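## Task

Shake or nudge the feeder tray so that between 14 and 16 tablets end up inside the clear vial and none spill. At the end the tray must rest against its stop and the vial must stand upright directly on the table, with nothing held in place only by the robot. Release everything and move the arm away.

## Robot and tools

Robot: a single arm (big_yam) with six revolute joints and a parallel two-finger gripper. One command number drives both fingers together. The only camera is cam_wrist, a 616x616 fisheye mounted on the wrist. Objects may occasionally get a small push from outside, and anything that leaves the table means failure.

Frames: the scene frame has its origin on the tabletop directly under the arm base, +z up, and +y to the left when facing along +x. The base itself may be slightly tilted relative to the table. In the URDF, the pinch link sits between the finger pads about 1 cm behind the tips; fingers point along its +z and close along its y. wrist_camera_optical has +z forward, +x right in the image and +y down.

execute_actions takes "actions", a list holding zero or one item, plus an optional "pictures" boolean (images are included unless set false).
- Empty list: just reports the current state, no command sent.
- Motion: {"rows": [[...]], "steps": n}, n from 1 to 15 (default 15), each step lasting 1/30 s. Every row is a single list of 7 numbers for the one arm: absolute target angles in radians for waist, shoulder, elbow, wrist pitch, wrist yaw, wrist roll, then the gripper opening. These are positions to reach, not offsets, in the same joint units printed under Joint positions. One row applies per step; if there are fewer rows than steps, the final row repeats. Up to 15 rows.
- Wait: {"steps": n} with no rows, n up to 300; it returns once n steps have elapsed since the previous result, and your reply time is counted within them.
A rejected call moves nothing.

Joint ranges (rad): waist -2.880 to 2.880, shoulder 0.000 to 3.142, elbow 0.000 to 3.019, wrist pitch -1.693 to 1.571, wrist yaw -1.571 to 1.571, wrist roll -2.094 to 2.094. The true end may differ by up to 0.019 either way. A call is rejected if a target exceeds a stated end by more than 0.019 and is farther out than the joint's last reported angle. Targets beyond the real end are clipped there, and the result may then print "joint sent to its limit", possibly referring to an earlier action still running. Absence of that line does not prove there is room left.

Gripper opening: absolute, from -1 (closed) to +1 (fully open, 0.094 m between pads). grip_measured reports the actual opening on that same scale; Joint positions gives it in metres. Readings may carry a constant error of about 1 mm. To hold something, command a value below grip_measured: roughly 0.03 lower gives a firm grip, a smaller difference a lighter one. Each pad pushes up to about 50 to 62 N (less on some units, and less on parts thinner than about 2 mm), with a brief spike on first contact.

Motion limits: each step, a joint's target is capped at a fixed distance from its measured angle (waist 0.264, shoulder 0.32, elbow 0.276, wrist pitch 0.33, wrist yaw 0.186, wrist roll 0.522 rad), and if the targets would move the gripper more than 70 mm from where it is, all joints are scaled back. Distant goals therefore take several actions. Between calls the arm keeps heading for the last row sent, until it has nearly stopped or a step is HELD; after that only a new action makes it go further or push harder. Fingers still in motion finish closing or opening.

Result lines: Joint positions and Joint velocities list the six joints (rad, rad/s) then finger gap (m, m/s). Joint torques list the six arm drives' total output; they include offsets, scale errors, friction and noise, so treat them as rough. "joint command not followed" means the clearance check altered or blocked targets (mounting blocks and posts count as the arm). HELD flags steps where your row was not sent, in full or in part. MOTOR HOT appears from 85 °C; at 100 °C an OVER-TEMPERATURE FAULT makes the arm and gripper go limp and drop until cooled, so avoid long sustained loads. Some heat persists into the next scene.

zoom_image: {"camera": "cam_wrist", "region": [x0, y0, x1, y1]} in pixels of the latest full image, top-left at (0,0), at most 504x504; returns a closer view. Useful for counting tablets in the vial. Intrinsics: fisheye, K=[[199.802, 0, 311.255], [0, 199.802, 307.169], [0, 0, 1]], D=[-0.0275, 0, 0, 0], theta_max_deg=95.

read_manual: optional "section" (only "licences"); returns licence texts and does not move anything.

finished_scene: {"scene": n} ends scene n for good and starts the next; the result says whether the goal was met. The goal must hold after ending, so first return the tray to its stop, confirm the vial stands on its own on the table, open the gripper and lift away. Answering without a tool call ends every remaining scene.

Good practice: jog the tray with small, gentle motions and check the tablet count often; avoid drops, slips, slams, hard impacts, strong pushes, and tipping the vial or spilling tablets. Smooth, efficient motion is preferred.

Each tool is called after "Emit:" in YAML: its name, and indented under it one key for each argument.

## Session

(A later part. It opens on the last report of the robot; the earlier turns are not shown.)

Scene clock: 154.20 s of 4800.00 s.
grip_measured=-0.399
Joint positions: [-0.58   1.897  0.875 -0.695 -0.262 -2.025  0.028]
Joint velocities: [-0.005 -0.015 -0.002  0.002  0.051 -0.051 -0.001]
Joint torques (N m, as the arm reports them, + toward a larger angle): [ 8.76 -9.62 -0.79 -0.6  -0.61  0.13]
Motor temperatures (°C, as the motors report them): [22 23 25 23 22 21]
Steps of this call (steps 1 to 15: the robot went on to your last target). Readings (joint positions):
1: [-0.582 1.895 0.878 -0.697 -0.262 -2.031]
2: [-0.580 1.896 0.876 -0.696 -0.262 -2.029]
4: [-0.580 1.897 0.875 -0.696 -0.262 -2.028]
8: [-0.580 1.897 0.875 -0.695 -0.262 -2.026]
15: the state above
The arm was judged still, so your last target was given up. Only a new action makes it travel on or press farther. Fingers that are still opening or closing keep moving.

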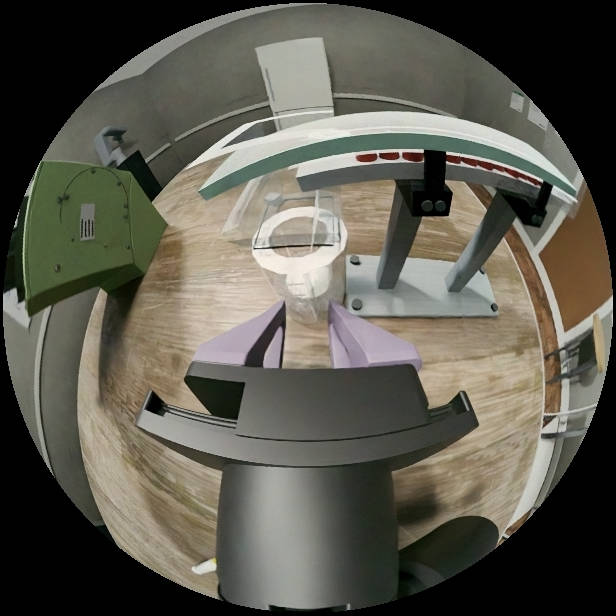

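Emit:
execute_actions:
  actions:
    - {"rows":[[-0.57,1.915,0.868,-0.68,-0.263,-2.0,-0.4],[-0.566,1.919,0.866,-0.675,-0.263,-2.0,-0.4],[-0.562,1.923,0.864,-0.67,-0.263,-2.0,-0.4],[-0.558,1.927,0.862,-0.665,-0.263,-2.0,-0.4],[-0.555,1.93,0.86,-0.662,-0.263,-2.0,-0.4]]}
  pictures: false

Emit:
execute_actions:
  actions:
    - {"steps":10}

Emit:
zoom_image:
  camera: "cam_wrist"
  region: [180, 130, 400, 350]

Scene clock: 158.57 s of 4800.00 s.
grip_measured=-0.399
Joint positions: [-0.564  1.912  0.869 -0.671 -0.262 -2.015  0.028]
Joint velocities: [-0.005  0.005 -0.002  0.002  0.007 -0.022 -0.   ]
Joint torques (N m, as the arm reports them, + toward a larger angle): [ 9.38 -9.11 -1.1  -0.61 -0.61  0.16]
Motor temperatures (°C, as the motors report them): [23 23 25 23 22 21]
Steps of this call (steps 1 to 90: nothing new was sent; then 0.87 s passed at rest; steps 91 to 105: all 15 steps of this action). Readings (joint positions):
91: [-0.580 1.897 0.875 -0.694 -0.262 -2.023]
92: [-0.580 1.897 0.875 -0.691 -0.262 -2.021]
94: [-0.578 1.899 0.875 -0.683 -0.262 -2.019]
98: [-0.569 1.908 0.874 -0.672 -0.262 -2.016]
105: the state above

Scene clock: 158.90 s of 4800.00 s.
grip_measured=-0.399
Joint positions: [-0.564  1.912  0.869 -0.671 -0.262 -2.015  0.028]
Joint velocities: [-0.005 -0.015 -0.002  0.002  0.022  0.066  0.   ]
Joint torques (N m, as the arm reports them, + toward a larger angle): [ 9.27 -9.19 -1.15 -0.58 -0.61  0.16]
Motor temperatures (°C, as the motors report them): [23 23 25 23 22 21]
Steps of this call (steps 1 to 10: the robot went on to your last target). Readings (joint positions):
1: [-0.564 1.912 0.869 -0.671 -0.262 -2.015]
2: [-0.564 1.912 0.869 -0.671 -0.262 -2.015]
4: [-0.564 1.912 0.869 -0.671 -0.262 -2.015]
8: [-0.564 1.912 0.869 -0.671 -0.262 -2.015]
10: the state above

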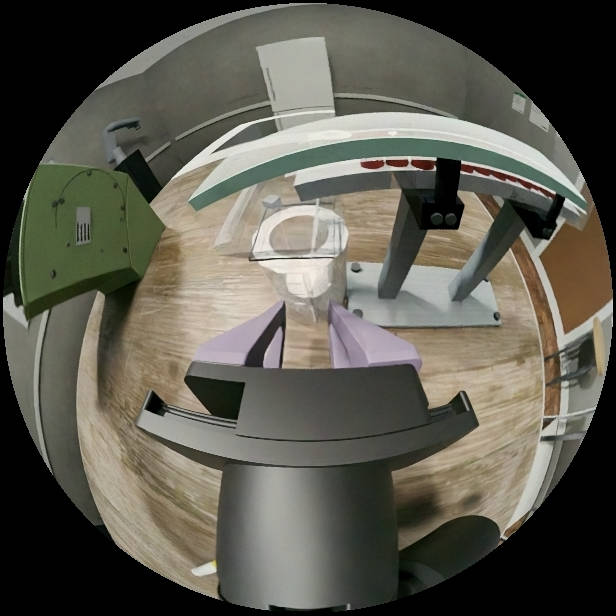

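Region (180, 130, 400, 350) of cam_wrist's 616x616 image, scaled by 2.291, with more detail than that image has.

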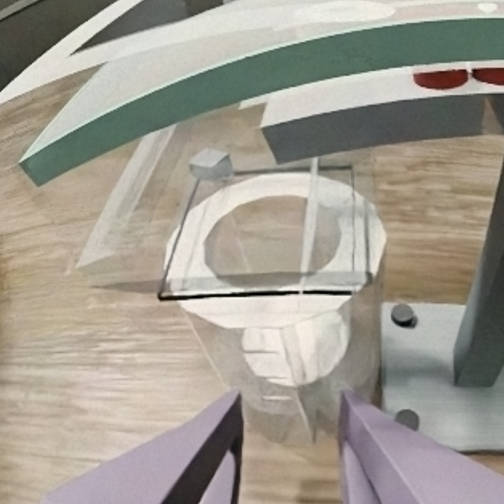

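Emit:
execute_actions:
  actions:
    - {"rows":[[-0.57,1.88,0.87,-0.70,-0.25,-2.0,-0.4],[-0.575,1.85,0.87,-0.72,-0.23,-2.0,-0.4],[-0.575,1.82,0.87,-0.74,-0.2,-2.0,-0.4],[-0.575,1.79,0.86,-0.76,-0.17,-2.0,-0.4],[-0.57,1.75,0.85,-0.77,-0.14,-2.0,-0.4],[-0.56,1.71,0.84,-0.78,-0.11,-2.0,-0.4],[-0.55,1.67,0.83,-0.79,-0.08,-2.0,-0.4],[-0.54,1.63,0.81,-0.8,-0.05,-2.0,-0.4],[-0.52,1.59,0.79,-0.8,-0.02,-1.9,-0.4],[-0.5,1.55,0.77,-0.8,0,-1.9,-0.4],[-0.48,1.52,0.75,-0.8,0,-1.9,0]]}
  pictures: false

Emit:
execute_actions:
  actions:
    - {"rows":[[-0.44,1.52,0.75,-0.8,0,-1.8,1],[-0.40,1.52,0.75,-0.8,0,-1.8,1],[-0.36,1.52,0.75,-0.8,0,-1.7,1],[-0.32,1.52,0.75,-0.8,0,-1.7,1],[-0.28,1.52,0.75,-0.8,0,-1.6,1],[-0.24,1.52,0.75,-0.8,0,-1.6,1],[-0.2,1.52,0.75,-0.8,0,-1.5,1],[-0.16,1.52,0.75,-0.8,0,-1.5,1],[-0.12,1.52,0.75,-0.8,0,-1.4,1],[-0.08,1.52,0.75,-0.8,0,-1.4,1],[-0.04,1.52,0.75,-0.8,0,-1.35,1],[0,1.52,0.75,-0.8,0,-1.35,1],[0.04,1.52,0.75,-0.8,0,-1.35,1],[0.07,1.52,0.75,-0.8,0,-1.35,1],[0.1,1.52,0.75,-0.8,0,-1.35,1]]}
  pictures: false

Emit:
execute_actions:
  actions:
    - {"steps":20}

Emit:
zoom_image:
  camera: "cam_wrist"
  region: [250, 280, 400, 400]

Scene clock: 170.00 s of 4800.00 s.
grip_measured=-0.002
Joint positions: [-0.485  1.472  0.769 -0.792 -0.005 -1.936  0.047]
Joint velocities: [ 0.259 -0.132 -0.017 -0.012  0.007  0.095  0.002]
Joint torques (N m, as the arm reports them, + toward a larger angle): [ 5.36 -4.82  1.14 -0.88 -0.28  0.17]
Motor temperatures (°C, as the motors report them): [23 23 25 23 22 21]
Steps of this call (steps 1 to 15: the robot went on to your last target; steps 16 to 90: nothing new was sent; then 7.60 s passed at rest; steps 91 to 105: all 15 steps of this action). Readings (joint positions):
91: [-0.564 1.911 0.869 -0.674 -0.258 -2.014]
92: [-0.564 1.905 0.869 -0.683 -0.246 -2.014]
94: [-0.564 1.876 0.867 -0.715 -0.197 -2.014]
98: [-0.563 1.731 0.839 -0.767 -0.078 -2.014]
105: the state above

Scene clock: 170.50 s of 4800.00 s.
grip_measured=+1.000
Joint positions: [ 0.048  1.512  0.761 -0.792 -0.001 -1.436  0.094]
Joint velocities: [ 1.021  0.005 -0.012 -0.007 -0.007  0.505  0.   ]
Joint torques (N m, as the arm reports them, + toward a larger angle): [ 6.58 -6.32  4.05 -0.18 -0.5   0.15]
Motor temperatures (°C, as the motors report them): [23 23 25 23 22 21]
Steps of this call (steps 1 to 15: all 15 steps of this action). Readings (joint positions):
1: [-0.475 1.472 0.769 -0.792 -0.005 -1.917]
2: [-0.463 1.477 0.769 -0.792 -0.004 -1.896]
4: [-0.419 1.491 0.766 -0.792 -0.002 -1.834]
8: [-0.253 1.511 0.761 -0.792 -0.001 -1.673]
15: the state above

Scene clock: 171.17 s of 4800.00 s.
grip_measured=+1.000
Joint positions: [ 0.12   1.512  0.761 -0.792 -0.001 -1.365  0.094]
Joint velocities: [-0.005 -0.005 -0.002 -0.017 -0.007  0.037  0.   ]
Joint torques (N m, as the arm reports them, + toward a larger angle): [ 5.67 -6.05  4.43 -0.11 -0.5   0.15]
Motor temperatures (°C, as the motors report them): [23 23 25 23 22 21]
Steps of this call (steps 1 to 20: the robot went on to your last target). Readings (joint positions):
1: [0.080 1.512 0.761 -0.792 -0.001 -1.422]
2: [0.103 1.512 0.761 -0.792 -0.001 -1.411]
4: [0.124 1.512 0.761 -0.792 -0.001 -1.395]
8: [0.121 1.512 0.761 -0.792 -0.001 -1.377]
20: the state above

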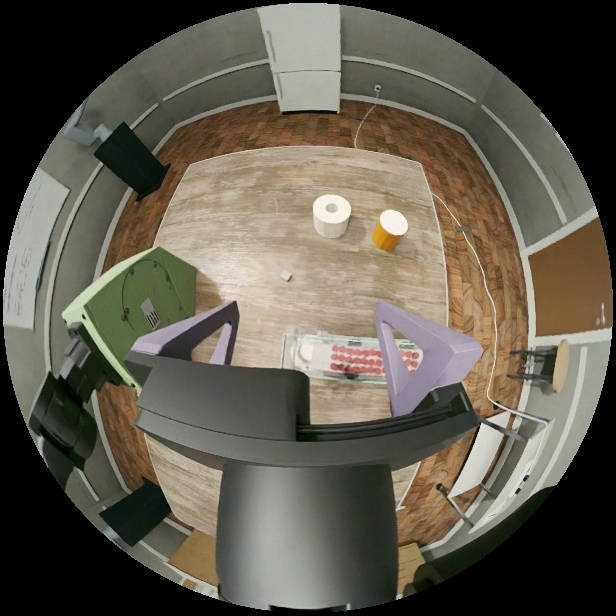

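Region (250, 280, 400, 400) of cam_wrist's 616x616 image, scaled by 3.360, with more detail than that image has; it fills the top 403 rows of this view, and the rest is white.

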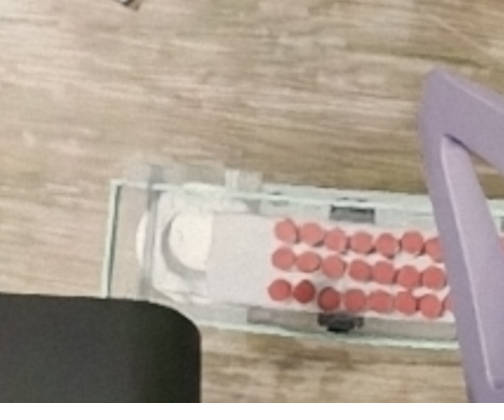

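Emit:
execute_actions:
  actions:
    - {"rows":[[0.1,1.53,0.81,-0.82,0,-1.4,1],[0.08,1.55,0.86,-0.84,0,-1.4,1],[0.06,1.575,0.91,-0.865,0,-1.45,1],[0.04,1.6,0.96,-0.89,0,-1.45,1],[0.02,1.625,1.01,-0.915,0,-1.5,1],[0,1.65,1.06,-0.94,0,-1.5,1],[-0.02,1.675,1.11,-0.965,0,-1.55,1],[-0.04,1.7,1.16,-0.99,0,-1.55,1],[-0.06,1.725,1.21,-1.015,0,-1.6,1],[-0.08,1.75,1.26,-1.04,0,-1.6,1],[-0.1,1.78,1.31,-1.065,0,-1.61,1],[-0.12,1.81,1.35,-1.09,0,-1.61,1],[-0.14,1.835,1.39,-1.11,0,-1.61,1],[-0.15,1.855,1.41,-1.12,0,-1.61,1],[-0.16,1.87,1.42,-1.128,0,-1.61,1]]}
  pictures: false

Emit:
execute_actions:
  actions:
    - {"steps":20}

Emit:
zoom_image:
  camera: "cam_wrist"
  region: [180, 130, 420, 350]

Scene clock: 184.43 s of 4800.00 s.
grip_measured=+1.000
Joint positions: [-0.1    1.81   1.367 -1.083 -0.001 -1.557  0.094]
Joint velocities: [-0.63   0.669  1.209 -0.344 -0.037 -0.256  0.   ]
Joint torques (N m, as the arm reports them, + toward a larger angle): [ 10.98 -10.66   3.9   -0.88  -0.51  -0.13]
Motor temperatures (°C, as the motors report them): [22 22 26 23 22 21]
Steps of this call (steps 1 to 15: the robot went on to your last target; steps 16 to 90: nothing new was sent; then 9.77 s passed at rest; steps 91 to 105: all 15 steps of this action). Readings (joint positions):
91: [0.120 1.512 0.763 -0.796 -0.001 -1.368]
92: [0.119 1.515 0.770 -0.808 -0.001 -1.372]
94: [0.105 1.539 0.814 -0.851 -0.001 -1.394]
98: [0.042 1.631 0.992 -0.929 -0.001 -1.453]
105: the state above

Scene clock: 185.10 s of 4800.00 s.
grip_measured=+1.000
Joint positions: [-0.165  1.856  1.423 -1.119 -0.001 -1.595  0.094]
Joint velocities: [-0.005  0.005 -0.017 -0.012 -0.037  0.037  0.   ]
Joint torques (N m, as the arm reports them, + toward a larger angle): [ 13.72 -12.42   4.95  -0.59  -0.5   -0.07]
Motor temperatures (°C, as the motors report them): [22 22 26 23 22 21]
Steps of this call (steps 1 to 20: the robot went on to your last target). Readings (joint positions):
1: [-0.119 1.829 1.401 -1.091 -0.001 -1.564]
2: [-0.137 1.841 1.419 -1.094 -0.001 -1.570]
4: [-0.160 1.850 1.423 -1.103 -0.001 -1.578]
8: [-0.165 1.856 1.423 -1.119 -0.001 -1.589]
20: the state above

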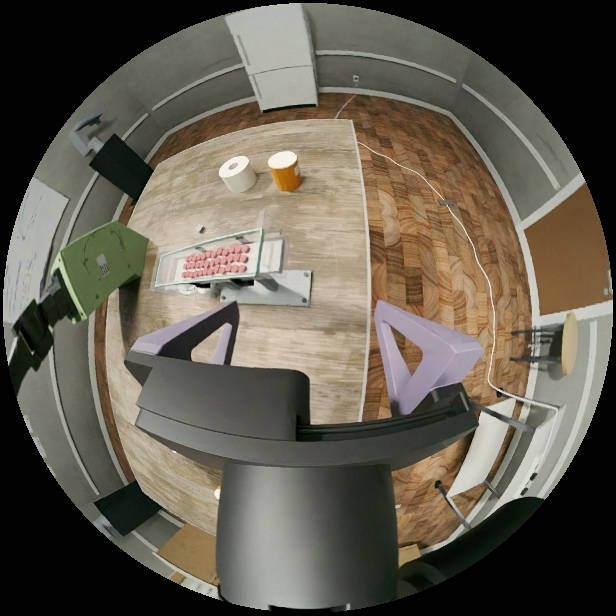

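Region (180, 130, 420, 350) of cam_wrist's 616x616 image, scaled by 2.100, with more detail than that image has; it fills the top 462 rows of this view, and the rest is white.

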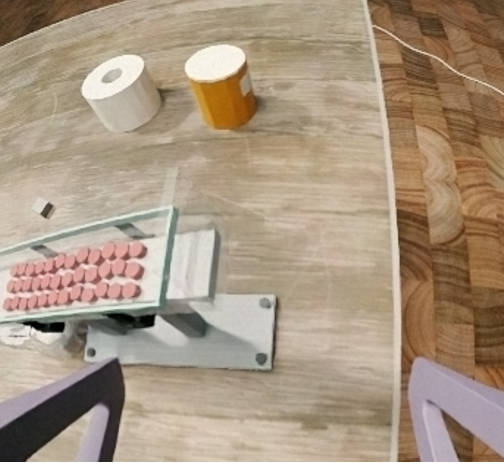

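Emit:
execute_actions:
  actions:
    - {"rows":[[-0.155,1.84,1.39,-1.08,0,-1.57,0.3],[-0.15,1.825,1.36,-1.045,0,-1.56,0.3],[-0.145,1.81,1.33,-1.01,0,-1.55,0.3],[-0.14,1.80,1.30,-0.98,0,-1.55,0.3],[-0.135,1.79,1.27,-0.95,0,-1.55,0.3],[-0.13,1.78,1.24,-0.92,0,-1.55,0.3],[-0.125,1.77,1.21,-0.89,0,-1.55,0.3],[-0.12,1.76,1.18,-0.86,0,-1.55,0.3],[-0.118,1.755,1.15,-0.83,0,-1.55,0.3],[-0.118,1.75,1.13,-0.81,0,-1.55,0.3],[-0.118,1.75,1.115,-0.795,0,-1.55,0.3]]}
  pictures: false

Emit:
execute_actions:
  actions:
    - {"steps":20}

Emit:
zoom_image:
  camera: "cam_wrist"
  region: [180, 150, 420, 370]

Scene clock: 195.50 s of 4800.00 s.
grip_measured=+0.301
Joint positions: [-0.12   1.749  1.116 -0.815 -0.001 -1.566  0.061]
Joint velocities: [-0.005  0.015 -0.066  0.066  0.007 -0.022 -0.001]
Joint torques (N m, as the arm reports them, + toward a larger angle): [ 11.51 -11.17   4.9    0.75  -0.51   0.16]
Motor temperatures (°C, as the motors report them): [23 23 26 23 22 21]
Steps of this call (steps 1 to 15: the robot went on to your last target; steps 16 to 90: nothing new was sent; then 6.90 s passed at rest; steps 91 to 105: all 15 steps of this action). Readings (joint positions):
91: [-0.165 1.855 1.420 -1.113 -0.001 -1.594]
92: [-0.165 1.851 1.409 -1.094 -0.001 -1.590]
94: [-0.163 1.831 1.366 -1.039 -0.001 -1.581]
98: [-0.149 1.778 1.244 -0.924 -0.001 -1.571]
105: the state above

Scene clock: 196.17 s of 4800.00 s.
grip_measured=+0.301
Joint positions: [-0.12   1.748  1.116 -0.804 -0.001 -1.564  0.061]
Joint velocities: [-0.005  0.005  0.012  0.007 -0.007  0.022 -0.001]
Joint torques (N m, as the arm reports them, + toward a larger angle): [ 11.51 -11.14   4.67   0.47  -0.51   0.16]
Motor temperatures (°C, as the motors report them): [23 23 26 23 22 21]
Steps of this call (steps 1 to 20: the robot went on to your last target). Readings (joint positions):
1: [-0.120 1.749 1.116 -0.813 -0.001 -1.566]
2: [-0.120 1.749 1.116 -0.810 -0.001 -1.566]
4: [-0.120 1.748 1.116 -0.805 -0.001 -1.565]
8: [-0.120 1.748 1.116 -0.804 -0.001 -1.565]
20: the state above

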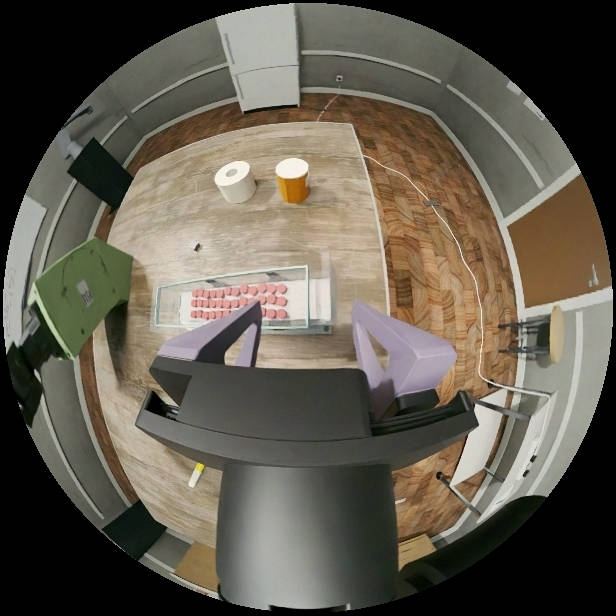

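Region (180, 150, 420, 370) of cam_wrist's 616x616 image, scaled by 2.100, with more detail than that image has; it fills the top 462 rows of this view, and the rest is white.

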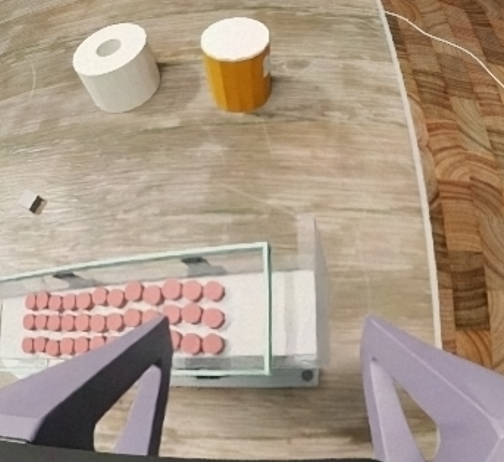

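Emit:
execute_actions:
  actions:
    - {"rows":[[-0.125,1.755,1.105,-0.77,0,-1.58,0],[-0.13,1.76,1.10,-0.745,0,-1.59,0],[-0.135,1.765,1.092,-0.72,0,-1.6,0],[-0.14,1.77,1.085,-0.695,0,-1.6,0],[-0.145,1.775,1.078,-0.67,0,-1.6,0],[-0.15,1.78,1.072,-0.65,0,-1.6,0],[-0.155,1.785,1.066,-0.633,0,-1.6,0]]}
  pictures: false

Emit:
execute_actions:
  actions:
    - {"steps":15}

Emit:
zoom_image:
  camera: "cam_wrist"
  region: [180, 150, 420, 370]

Scene clock: 202.77 s of 4800.00 s.
grip_measured=+0.002
Joint positions: [-0.131  1.771  1.075 -0.644 -0.001 -1.584  0.047]
Joint velocities: [-0.005 -0.005 -0.022  0.002  0.051 -0.022 -0.   ]
Joint torques (N m, as the arm reports them, + toward a larger angle): [  9.7  -10.57   3.79   0.7   -0.51  -0.12]
Motor temperatures (°C, as the motors report them): [23 23 26 23 22 21]
Steps of this call (steps 1 to 15: the robot went on to your last target; steps 16 to 90: nothing new was sent; then 3.10 s passed at rest; steps 91 to 105: all 15 steps of this action). Readings (joint positions):
91: [-0.120 1.748 1.115 -0.799 -0.001 -1.565]
92: [-0.120 1.748 1.114 -0.787 -0.001 -1.566]
94: [-0.120 1.748 1.108 -0.747 -0.001 -1.573]
98: [-0.122 1.753 1.087 -0.663 -0.001 -1.580]
105: the state above

Scene clock: 203.27 s of 4800.00 s.
grip_measured=+0.002
Joint positions: [-0.131  1.771  1.075 -0.643 -0.001 -1.585  0.047]
Joint velocities: [-0.005 -0.005 -0.002 -0.002 -0.007  0.007  0.001]
Joint torques (N m, as the arm reports them, + toward a larger angle): [  9.31 -10.14   3.76   0.63  -0.5   -0.09]
Motor temperatures (°C, as the motors report them): [23 23 26 23 22 21]
Steps of this call (steps 1 to 15: the robot went on to your last target). Readings (joint positions):
1: [-0.131 1.771 1.075 -0.644 -0.001 -1.584]
2: [-0.131 1.771 1.075 -0.643 -0.001 -1.584]
4: [-0.131 1.771 1.075 -0.643 -0.001 -1.585]
8: [-0.131 1.771 1.075 -0.643 -0.001 -1.585]
15: the state above
The arm was judged still, so your last target was given up. Only a new action makes it travel on or press farther. Fingers that are still opening or closing keep moving.

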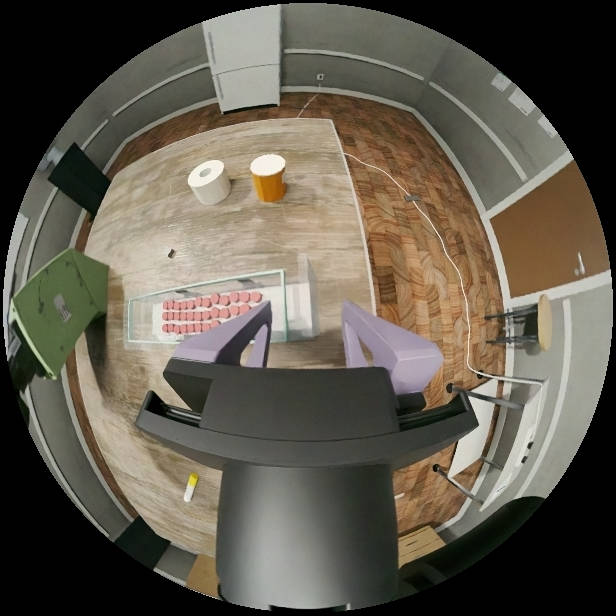

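Region (180, 150, 420, 370) of cam_wrist's 616x616 image, scaled by 2.100, with more detail than that image has; it fills the top 462 rows of this view, and the rest is white.

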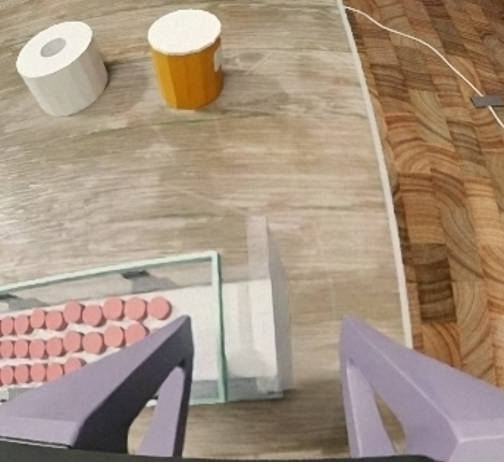

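Emit:
execute_actions:
  actions:
    - {"rows":[[-0.165,1.795,1.07,-0.622,0,-1.71,-0.3],[-0.165,1.795,1.07,-0.622,0,-1.71,-0.4],[-0.165,1.795,1.07,-0.622,0,-1.71,-0.5],[-0.165,1.795,1.07,-0.622,0,-1.71,-0.6]]}
  pictures: false

Emit:
execute_actions:
  actions:
    - {"steps":15}

Emit:
zoom_image:
  camera: "cam_wrist"
  region: [230, 210, 390, 370]

Scene clock: 209.03 s of 4800.00 s.
grip_measured=-0.598
Joint positions: [-0.142  1.775  1.075 -0.631 -0.005 -1.691  0.019]
Joint velocities: [-0.005 -0.005 -0.007 -0.012  0.022 -0.081  0.001]
Joint torques (N m, as the arm reports them, + toward a larger angle): [ 9.31 -9.88  3.99  0.6  -0.37 -0.07]
Motor temperatures (°C, as the motors report them): [23 23 26 23 22 21]
Steps of this call (steps 1 to 90: nothing new was sent; then 2.27 s passed at rest; steps 91 to 105: all 15 steps of this action). Readings (joint positions):
91: [-0.132 1.771 1.075 -0.642 -0.004 -1.601]
92: [-0.132 1.771 1.075 -0.642 -0.008 -1.618]
94: [-0.132 1.771 1.075 -0.640 -0.009 -1.644]
98: [-0.139 1.774 1.075 -0.632 -0.005 -1.675]
105: the state above

Scene clock: 209.53 s of 4800.00 s.
grip_measured=-0.598
Joint positions: [-0.142  1.775  1.075 -0.631 -0.005 -1.695  0.019]
Joint velocities: [-0.015 -0.015  0.002 -0.017 -0.037 -0.007  0.001]
Joint torques (N m, as the arm reports them, + toward a larger angle): [ 9.36 -9.87  3.98  0.6  -0.37 -0.07]
Motor temperatures (°C, as the motors report them): [23 23 26 23 22 21]
Steps of this call (steps 1 to 15: the robot went on to your last target). Readings (joint positions):
1: [-0.142 1.775 1.075 -0.631 -0.005 -1.692]
2: [-0.142 1.775 1.075 -0.631 -0.005 -1.693]
4: [-0.142 1.775 1.075 -0.631 -0.005 -1.694]
8: [-0.142 1.775 1.075 -0.631 -0.005 -1.695]
15: the state above
The arm was judged still, so your last target was given up. Only a new action makes it travel on or press farther. Fingers that are still opening or closing keep moving.

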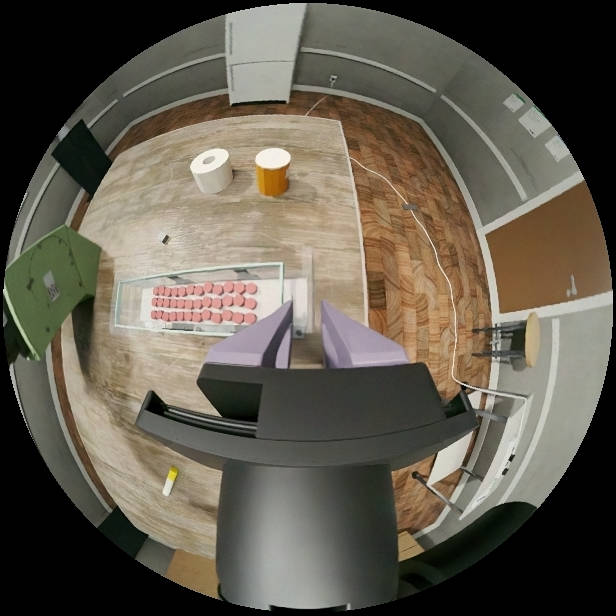

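Region (230, 210, 390, 370) of cam_wrist's 616x616 image, scaled by 3.150, with more detail than that image has.

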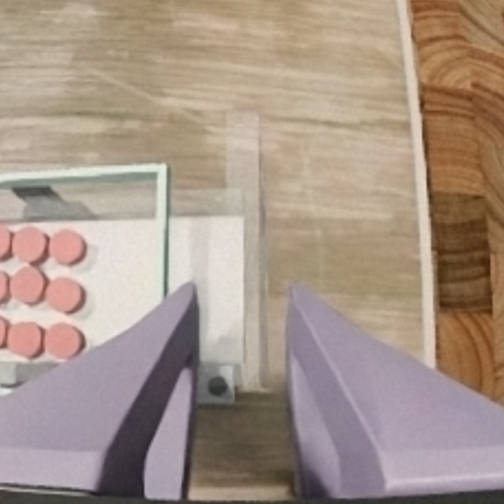

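Emit:
execute_actions:
  actions:
    - {"rows":[[-0.15,1.78,1.075,-0.615,0,-1.7,-0.6],[-0.15,1.78,1.075,-0.605,0,-1.7,-0.6],[-0.15,1.78,1.075,-0.595,0,-1.7,-0.6],[-0.15,1.78,1.075,-0.585,0,-1.7,-0.6],[-0.15,1.78,1.075,-0.575,0,-1.7,-0.6],[-0.15,1.78,1.075,-0.565,0,-1.7,-0.6],[-0.15,1.78,1.075,-0.555,0,-1.7,-0.6],[-0.15,1.78,1.075,-0.545,0,-1.7,-0.6]]}

Emit:
zoom_image:
  camera: "cam_wrist"
  region: [90, 210, 350, 370]

Scene clock: 214.43 s of 4800.00 s.
grip_measured=-0.598
Joint positions: [-0.142  1.775  1.071 -0.585 -0.005 -1.695  0.019]
Joint velocities: [ 0.005 -0.015 -0.002  0.012 -0.022  0.022 -0.001]
Joint torques (N m, as the arm reports them, + toward a larger angle): [ 10.67 -11.04   4.69   2.05  -0.36   0.01]
Motor temperatures (°C, as the motors report them): [23 23 26 23 22 21]
Steps of this call (steps 1 to 90: nothing new was sent; then 1.40 s passed at rest; steps 91 to 105: all 15 steps of this action). Readings (joint positions):
91: [-0.142 1.775 1.075 -0.630 -0.005 -1.695]
92: [-0.142 1.775 1.075 -0.626 -0.005 -1.695]
94: [-0.142 1.775 1.075 -0.612 -0.005 -1.695]
98: [-0.142 1.775 1.073 -0.590 -0.005 -1.695]
105: the state above

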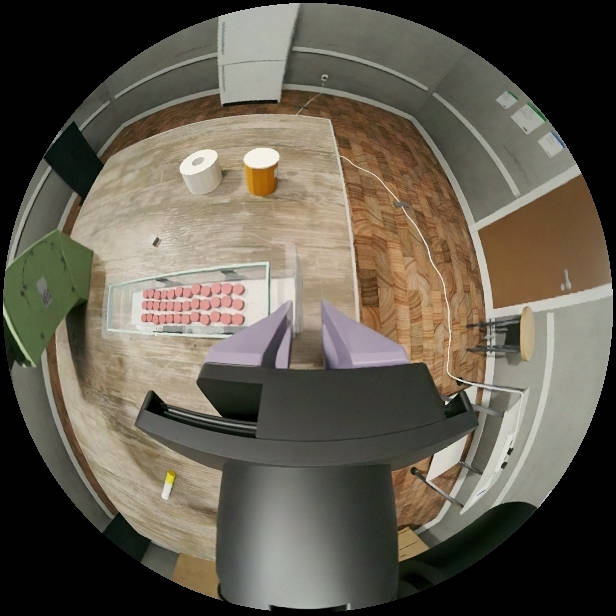

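Region (90, 210, 350, 370) of cam_wrist's 616x616 image, scaled by 1.938, with more detail than that image has; it fills the top 310 rows of this view, and the rest is white.

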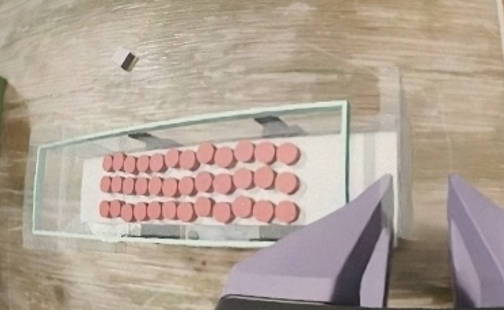

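Emit:
execute_actions:
  actions:
    - {"rows":[[-0.15,1.78,1.075,-0.535,0,-1.7,-0.6],[-0.15,1.78,1.075,-0.525,0,-1.7,-0.6],[-0.15,1.78,1.075,-0.515,0,-1.7,-0.6],[-0.15,1.78,1.075,-0.505,0,-1.7,-0.6],[-0.15,1.78,1.075,-0.495,0,-1.7,-0.6],[-0.15,1.78,1.075,-0.485,0,-1.7,-0.6]]}

Emit:
zoom_image:
  camera: "cam_wrist"
  region: [90, 210, 350, 370]

Emit:
execute_actions:
  actions:
    - {"rows":[[-0.15,1.78,1.075,-0.60,0,-1.7,0.2]]}

Emit:
zoom_image:
  camera: "cam_wrist"
  region: [90, 210, 350, 370]

Scene clock: 219.20 s of 4800.00 s.
grip_measured=-0.598
Joint positions: [-0.142  1.767  1.055 -0.553 -0.005 -1.695  0.019]
Joint velocities: [-0.005 -0.005 -0.017 -0.002 -0.022  0.007 -0.001]
Joint torques (N m, as the arm reports them, + toward a larger angle): [ 10.58 -10.38   5.82   3.32  -0.37   0.01]
Motor temperatures (°C, as the motors report them): [23 23 26 23 22 21]
Steps of this call (steps 1 to 15: the robot went on to your last target; steps 16 to 90: nothing new was sent; then 1.27 s passed at rest; steps 91 to 105: all 15 steps of this action). Readings (joint positions):
91: [-0.142 1.775 1.071 -0.583 -0.005 -1.695]
92: [-0.142 1.774 1.069 -0.581 -0.005 -1.695]
94: [-0.142 1.772 1.065 -0.572 -0.005 -1.695]
98: [-0.142 1.768 1.056 -0.555 -0.005 -1.695]
105: the state above

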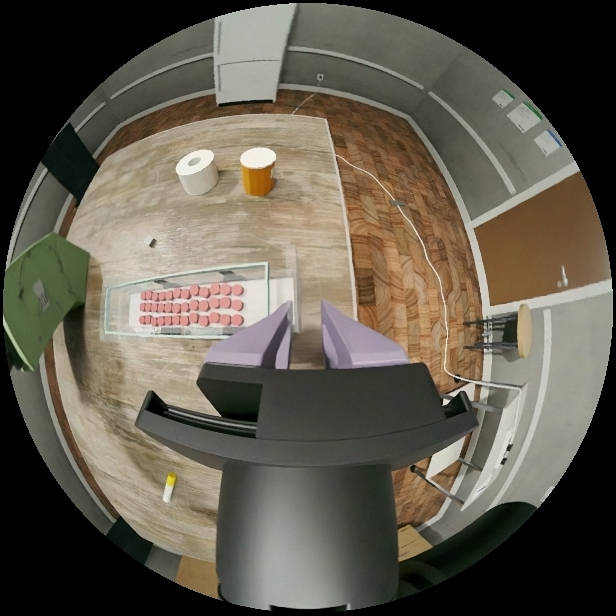

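Region (90, 210, 350, 370) of cam_wrist's 616x616 image, scaled by 1.938, with more detail than that image has; it fills the top 310 rows of this view, and the rest is white.

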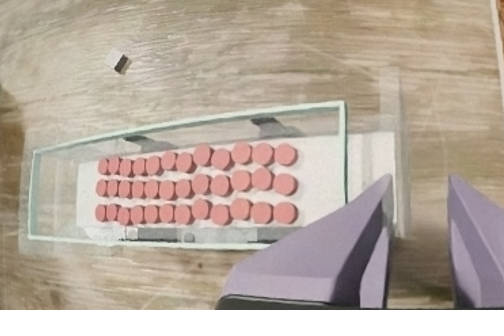

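Scene clock: 219.70 s of 4800.00 s.
grip_measured=+0.198
Joint positions: [-0.142  1.766  1.078 -0.581 -0.004 -1.699  0.056]
Joint velocities: [ 0.005 -0.005  0.017 -0.002  0.066 -0.037 -0.   ]
Joint torques (N m, as the arm reports them, + toward a larger angle): [ 10.73 -10.48   4.24  -0.52  -0.39   0.04]
Motor temperatures (°C, as the motors report them): [23 23 26 23 22 21]
Steps of this call (steps 1 to 15: all 15 steps of this action). Readings (joint positions):
1: [-0.142 1.767 1.055 -0.562 -0.005 -1.695]
2: [-0.142 1.768 1.058 -0.567 -0.005 -1.699]
4: [-0.142 1.767 1.077 -0.573 -0.005 -1.699]
8: [-0.142 1.766 1.078 -0.581 -0.004 -1.699]
15: the state above

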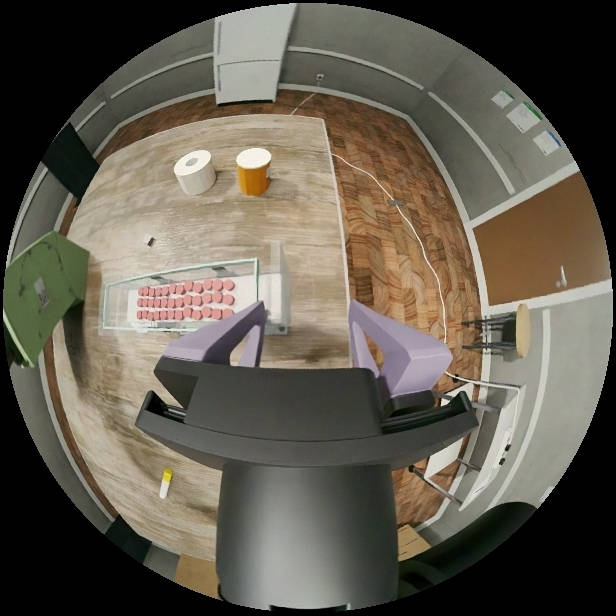

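Region (90, 210, 350, 370) of cam_wrist's 616x616 image, scaled by 1.938, with more detail than that image has; it fills the top 310 rows of this view, and the rest is white.

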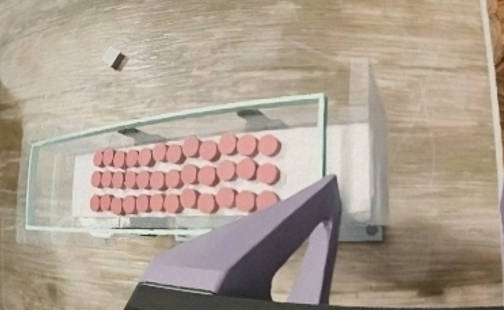

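Emit:
execute_actions:
  actions:
    - {"rows":[[-0.15,1.77,1.075,-0.62,0,-1.7,0],[-0.15,1.77,1.075,-0.64,0,-1.7,-0.2],[-0.15,1.77,1.075,-0.66,0,-1.7,-0.4],[-0.15,1.77,1.075,-0.67,0,-1.7,-0.5],[-0.15,1.77,1.075,-0.68,0,-1.7,-0.6],[-0.15,1.77,1.075,-0.69,0,-1.7,-0.6],[-0.15,1.77,1.075,-0.70,0,-1.7,-0.6],[-0.15,1.77,1.075,-0.71,0,-1.7,-0.6],[-0.15,1.77,1.075,-0.72,0,-1.7,-0.6],[-0.15,1.77,1.075,-0.73,0,-1.7,-0.6],[-0.15,1.77,1.075,-0.74,0,-1.7,-0.6]]}

Emit:
zoom_image:
  camera: "cam_wrist"
  region: [90, 210, 350, 370]

Scene clock: 224.73 s of 4800.00 s.
grip_measured=-0.599
Joint positions: [-0.142  1.761  1.085 -0.708 -0.002 -1.699  0.019]
Joint velocities: [-0.005 -0.005 -0.002 -0.017 -0.022 -0.11  -0.   ]
Joint torques (N m, as the arm reports them, + toward a larger angle): [ 10.33 -10.69   3.66  -1.28  -0.48   0.04]
Motor temperatures (°C, as the motors report them): [23 23 26 23 22 21]
Steps of this call (steps 1 to 15: the robot went on to your last target; steps 16 to 90: nothing new was sent; then 1.53 s passed at rest; steps 91 to 105: all 15 steps of this action). Readings (joint positions):
91: [-0.142 1.766 1.078 -0.585 -0.004 -1.699]
92: [-0.142 1.766 1.078 -0.599 -0.004 -1.699]
94: [-0.142 1.766 1.078 -0.633 -0.004 -1.699]
98: [-0.142 1.765 1.078 -0.667 -0.004 -1.699]
105: the state above

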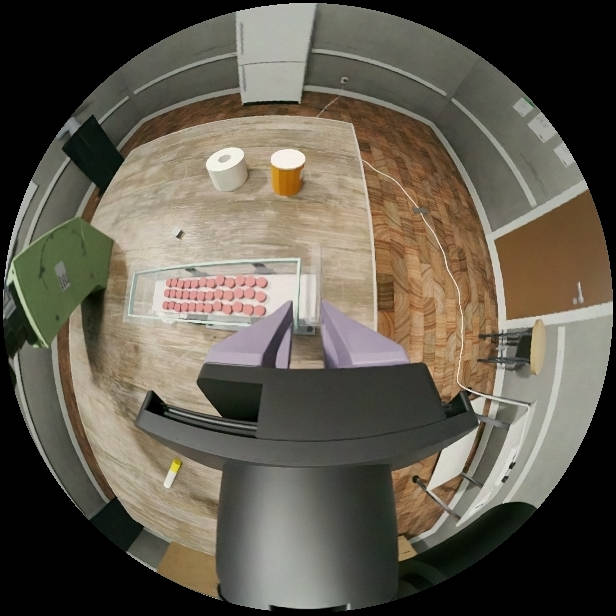

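Region (90, 210, 350, 370) of cam_wrist's 616x616 image, scaled by 1.938, with more detail than that image has; it fills the top 310 rows of this view, and the rest is white.

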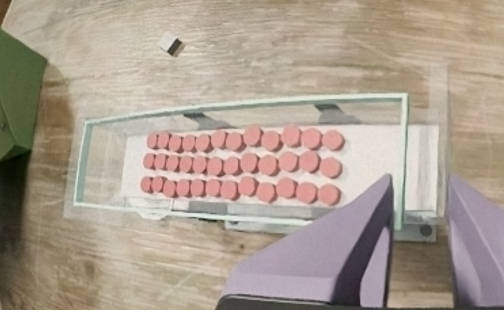

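Emit:
execute_actions:
  actions:
    - {"rows":[[-0.15,1.77,1.075,-0.74,0,-1.7,-0.1]],"steps":12}

Emit:
zoom_image:
  camera: "cam_wrist"
  region: [100, 210, 360, 370]

Scene clock: 228.27 s of 4800.00 s.
grip_measured=-0.101
Joint positions: [-0.142  1.761  1.085 -0.731 -0.002 -1.699  0.042]
Joint velocities: [-0.015  0.005 -0.007 -0.002  0.081  0.022 -0.001]
Joint torques (N m, as the arm reports them, + toward a larger angle): [ 10.43 -10.67   3.6   -0.32  -0.49   0.04]
Motor temperatures (°C, as the motors report them): [23 23 26 23 22 21]
Steps of this call (steps 1 to 15: the robot went on to your last target; steps 16 to 90: nothing new was sent; then 0.13 s passed at rest; steps 91 to 102: all 12 steps of this action). Readings (joint positions):
91: [-0.142 1.761 1.085 -0.712 -0.002 -1.699]
92: [-0.142 1.761 1.085 -0.719 -0.002 -1.699]
94: [-0.142 1.761 1.085 -0.729 -0.002 -1.699]
98: [-0.142 1.761 1.085 -0.731 -0.002 -1.699]
102: the state above

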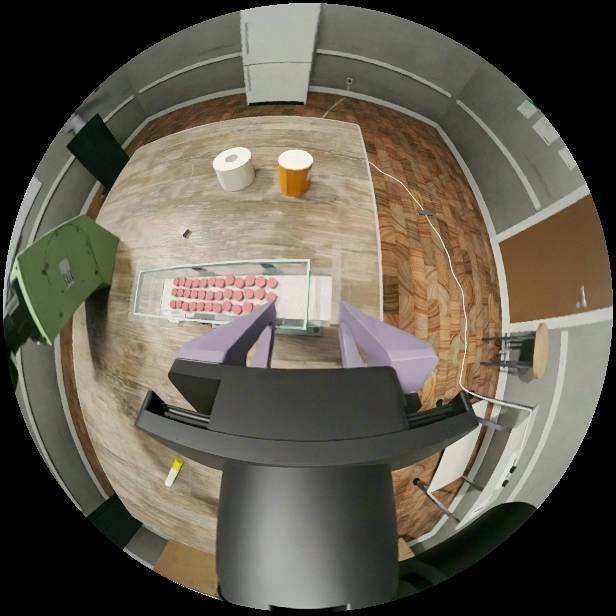

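Region (100, 210, 360, 370) of cam_wrist's 616x616 image, scaled by 1.938, with more detail than that image has; it fills the top 310 rows of this view, and the rest is white.

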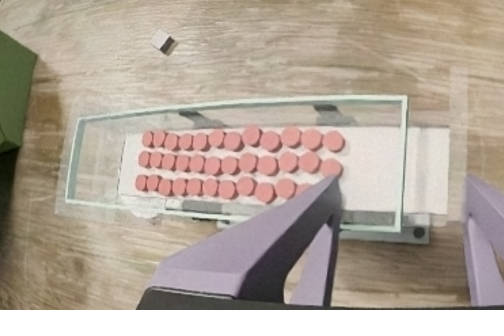

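Emit:
execute_actions:
  actions:
    - {"rows":[[-0.15,1.77,1.075,-0.74,0,-1.7,-0.15],[-0.15,1.77,1.075,-0.74,0,-1.7,-0.22],[-0.15,1.77,1.075,-0.74,0,-1.7,-0.3],[-0.15,1.77,1.075,-0.74,0,-1.7,-0.38],[-0.15,1.77,1.075,-0.74,0,-1.7,-0.46],[-0.15,1.77,1.075,-0.74,0,-1.7,-0.54],[-0.15,1.77,1.075,-0.74,0,-1.7,-0.62],[-0.15,1.77,1.075,-0.74,0,-1.7,-0.7],[-0.15,1.77,1.075,-0.74,0,-1.7,-0.78],[-0.15,1.77,1.075,-0.74,0,-1.7,-0.84],[-0.15,1.77,1.075,-0.74,0,-1.7,-0.05]]}
  pictures: false

Emit:
execute_actions:
  actions:
    - {"rows":[[-0.15,1.77,1.075,-0.74,0,-1.7,-0.15],[-0.15,1.77,1.075,-0.74,0,-1.7,-0.22],[-0.15,1.77,1.075,-0.74,0,-1.7,-0.3],[-0.15,1.77,1.075,-0.74,0,-1.7,-0.38],[-0.15,1.77,1.075,-0.74,0,-1.7,-0.46],[-0.15,1.77,1.075,-0.74,0,-1.7,-0.54],[-0.15,1.77,1.075,-0.74,0,-1.7,-0.62],[-0.15,1.77,1.075,-0.74,0,-1.7,-0.7],[-0.15,1.77,1.075,-0.74,0,-1.7,-0.78],[-0.15,1.77,1.075,-0.74,0,-1.7,-0.84],[-0.15,1.77,1.075,-0.74,0,-1.7,-0.05]]}
  pictures: false

Emit:
execute_actions:
  actions:
    - {"rows":[[-0.15,1.77,1.075,-0.74,0,-1.7,-0.15],[-0.15,1.77,1.075,-0.74,0,-1.7,-0.22],[-0.15,1.77,1.075,-0.74,0,-1.7,-0.3],[-0.15,1.77,1.075,-0.74,0,-1.7,-0.38],[-0.15,1.77,1.075,-0.74,0,-1.7,-0.46],[-0.15,1.77,1.075,-0.74,0,-1.7,-0.54],[-0.15,1.77,1.075,-0.74,0,-1.7,-0.62],[-0.15,1.77,1.075,-0.74,0,-1.7,-0.7],[-0.15,1.77,1.075,-0.74,0,-1.7,-0.78],[-0.15,1.77,1.075,-0.74,0,-1.7,-0.84],[-0.15,1.77,1.075,-0.74,0,-1.7,-0.05]]}

Emit:
zoom_image:
  camera: "cam_wrist"
  region: [100, 210, 360, 370]

Scene clock: 235.40 s of 4800.00 s.
grip_measured=-0.056
Joint positions: [-0.142  1.761  1.085 -0.73  -0.002 -1.699  0.044]
Joint velocities: [-0.015  0.005  0.012 -0.051  0.051 -0.022  0.01 ]
Joint torques (N m, as the arm reports them, + toward a larger angle): [ 10.5  -11.05   3.64  -0.29  -0.48   0.04]
Motor temperatures (°C, as the motors report them): [23 23 26 23 22 21]
Steps of this call (steps 1 to 15: the robot went on to your last target; steps 16 to 90: nothing new was sent; then 3.63 s passed at rest; steps 91 to 105: all 15 steps of this action). Readings (joint positions):
91: [-0.142 1.761 1.085 -0.731 -0.002 -1.699]
92: [-0.142 1.761 1.085 -0.731 -0.002 -1.699]
94: [-0.142 1.761 1.085 -0.729 -0.002 -1.699]
98: [-0.142 1.761 1.085 -0.723 -0.002 -1.699]
105: the state above

Scene clock: 235.90 s of 4800.00 s.
grip_measured=-0.056
Joint positions: [-0.142  1.76   1.086 -0.73  -0.002 -1.699  0.044]
Joint velocities: [-0.015 -0.015 -0.012 -0.071  0.051 -0.11   0.009]
Joint torques (N m, as the arm reports them, + toward a larger angle): [ 10.39 -10.16   3.59  -0.23  -0.47   0.04]
Motor temperatures (°C, as the motors report them): [23 23 26 23 22 21]
Steps of this call (steps 1 to 15: all 15 steps of this action). Readings (joint positions):
1: [-0.142 1.761 1.085 -0.731 -0.002 -1.699]
2: [-0.142 1.761 1.085 -0.731 -0.002 -1.699]
4: [-0.142 1.761 1.085 -0.729 -0.002 -1.699]
8: [-0.142 1.761 1.085 -0.723 -0.002 -1.699]
15: the state above

Scene clock: 236.40 s of 4800.00 s.
grip_measured=-0.056
Joint positions: [-0.142  1.76   1.086 -0.73  -0.002 -1.699  0.044]
Joint velocities: [-0.005 -0.005 -0.012 -0.042  0.007 -0.051  0.01 ]
Joint torques (N m, as the arm reports them, + toward a larger angle): [ 10.28 -10.27   3.57  -0.26  -0.46   0.04]
Motor temperatures (°C, as the motors report them): [24 23 26 23 22 21]
Steps of this call (steps 1 to 15: all 15 steps of this action). Readings (joint positions):
1: [-0.142 1.760 1.086 -0.731 -0.002 -1.699]
2: [-0.142 1.760 1.086 -0.731 -0.002 -1.699]
4: [-0.142 1.760 1.086 -0.730 -0.002 -1.699]
8: [-0.142 1.760 1.086 -0.724 -0.002 -1.699]
15: the state above

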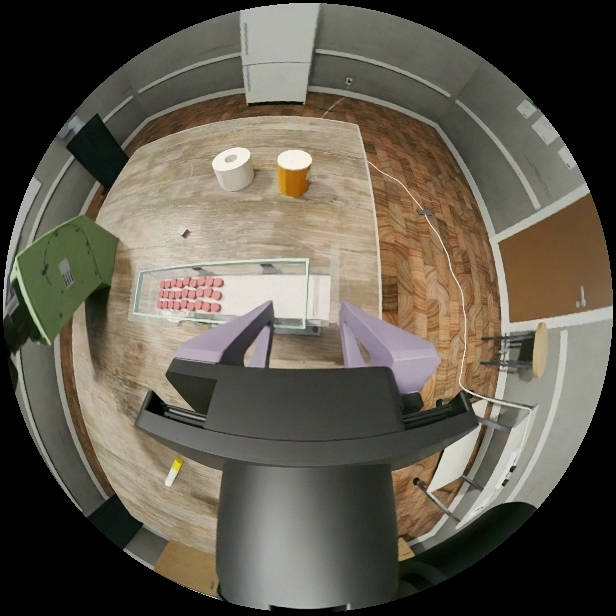

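Region (100, 210, 360, 370) of cam_wrist's 616x616 image, scaled by 1.938, with more detail than that image has; it fills the top 310 rows of this view, and the rest is white.

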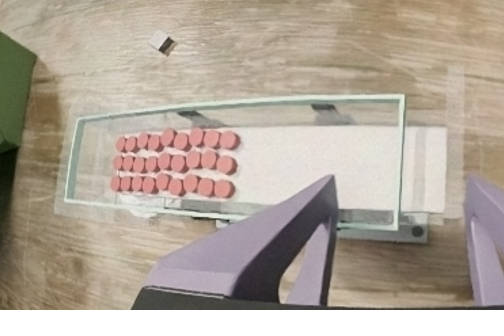

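Much faster than expected.

Emit:
execute_actions:
  actions: []

Emit:
zoom_image:
  camera: "cam_wrist"
  region: [120, 255, 240, 340]

Scene clock: 239.80 s of 4800.00 s.
grip_measured=-0.051
Joint positions: [-0.142  1.76   1.086 -0.732 -0.002 -1.699  0.045]
Joint velocities: [-0.015 -0.005 -0.007  0.002  0.022 -0.066 -0.   ]
Joint torques (N m, as the arm reports them, + toward a larger angle): [ 10.45 -10.54   3.62  -0.3   -0.46   0.04]
Motor temperatures (°C, as the motors report them): [24 23 26 23 22 21]
Steps of this call (steps 1 to 15: the robot went on to your last target; steps 16 to 90: nothing new was sent; then 0.40 s passed at rest). Readings (joint positions):
1: [-0.142 1.760 1.086 -0.731 -0.002 -1.699]
2: [-0.142 1.760 1.086 -0.731 -0.002 -1.699]
4: [-0.142 1.760 1.086 -0.732 -0.002 -1.699]
8: [-0.142 1.760 1.086 -0.732 -0.002 -1.699]
90: the state above
The arm was judged still, so your last target was given up. Only a new action makes it travel on or press farther. Fingers that are still opening or closing keep moving.

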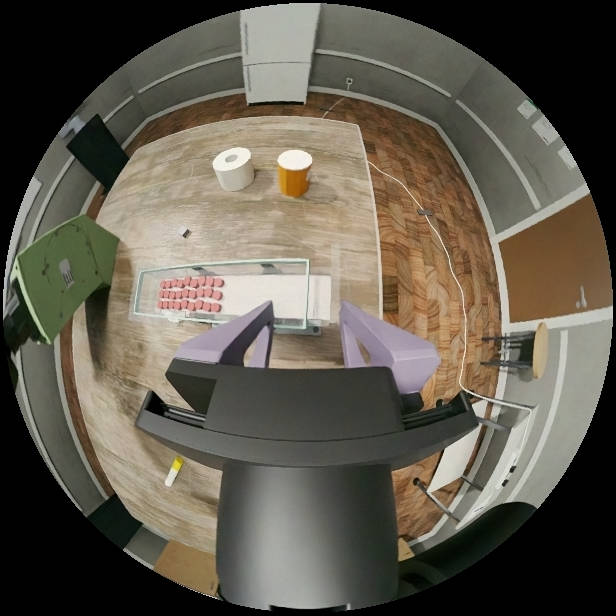

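Region (120, 255, 240, 340) of cam_wrist's 616x616 image, scaled by 4.200, with more detail than that image has; it fills the top 357 rows of this view, and the rest is white.

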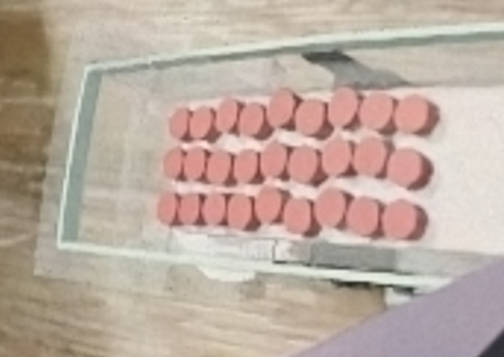

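Emit:
execute_actions:
  actions:
    - {"rows":[[-0.15,1.77,1.075,-0.74,0,-1.7,-0.15],[-0.15,1.77,1.075,-0.74,0,-1.7,-0.22],[-0.15,1.77,1.075,-0.74,0,-1.7,-0.3],[-0.15,1.77,1.075,-0.74,0,-1.7,-0.38],[-0.15,1.77,1.075,-0.74,0,-1.7,-0.46],[-0.15,1.77,1.075,-0.74,0,-1.7,-0.54],[-0.15,1.77,1.075,-0.74,0,-1.7,-0.62],[-0.15,1.77,1.075,-0.74,0,-1.7,-0.7],[-0.15,1.77,1.075,-0.74,0,-1.7,-0.76],[-0.15,1.77,1.075,-0.74,0,-1.7,-0.05]]}
  pictures: false

Emit:
execute_actions:
  actions:
    - {"steps":20}

Emit:
zoom_image:
  camera: "cam_wrist"
  region: [120, 255, 240, 340]

Scene clock: 243.87 s of 4800.00 s.
grip_measured=-0.052
Joint positions: [-0.142  1.76   1.085 -0.731 -0.002 -1.699  0.045]
Joint velocities: [ 0.005 -0.015 -0.002 -0.002 -0.022  0.007  0.001]
Joint torques (N m, as the arm reports them, + toward a larger angle): [ 10.4  -10.32   3.57  -0.26  -0.46   0.04]
Motor temperatures (°C, as the motors report them): [24 23 26 23 22 21]
Steps of this call (steps 1 to 90: nothing new was sent; then 0.57 s passed at rest; steps 91 to 105: all 15 steps of this action). Readings (joint positions):
91: [-0.142 1.760 1.086 -0.732 -0.002 -1.699]
92: [-0.142 1.760 1.086 -0.732 -0.002 -1.699]
94: [-0.142 1.760 1.086 -0.730 -0.002 -1.699]
98: [-0.142 1.760 1.086 -0.724 -0.002 -1.699]
105: the state above

Scene clock: 244.53 s of 4800.00 s.
grip_measured=-0.051
Joint positions: [-0.142  1.76   1.085 -0.732 -0.002 -1.699  0.045]
Joint velocities: [-0.005 -0.005  0.002  0.012  0.051 -0.051 -0.001]
Joint torques (N m, as the arm reports them, + toward a larger angle): [ 10.5  -10.7    3.64  -0.3   -0.46   0.04]
Motor temperatures (°C, as the motors report them): [24 23 26 23 22 21]
Steps of this call (steps 1 to 15: the robot went on to your last target; steps 16 to 20: nothing new was sent). Readings (joint positions):
1: [-0.142 1.760 1.085 -0.731 -0.002 -1.699]
2: [-0.142 1.760 1.085 -0.731 -0.002 -1.699]
4: [-0.142 1.760 1.085 -0.732 -0.002 -1.699]
8: [-0.142 1.760 1.085 -0.732 -0.002 -1.699]
20: the state above
The arm was judged still, so your last target was given up. Only a new action makes it travel on or press farther. Fingers that are still opening or closing keep moving.

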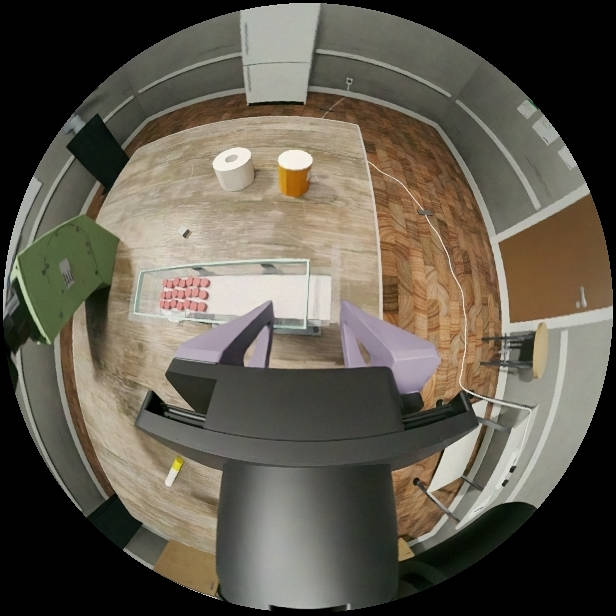

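Region (120, 255, 240, 340) of cam_wrist's 616x616 image, scaled by 4.200, with more detail than that image has; it fills the top 357 rows of this view, and the rest is white.

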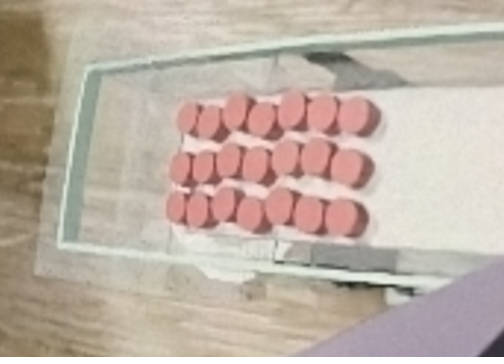

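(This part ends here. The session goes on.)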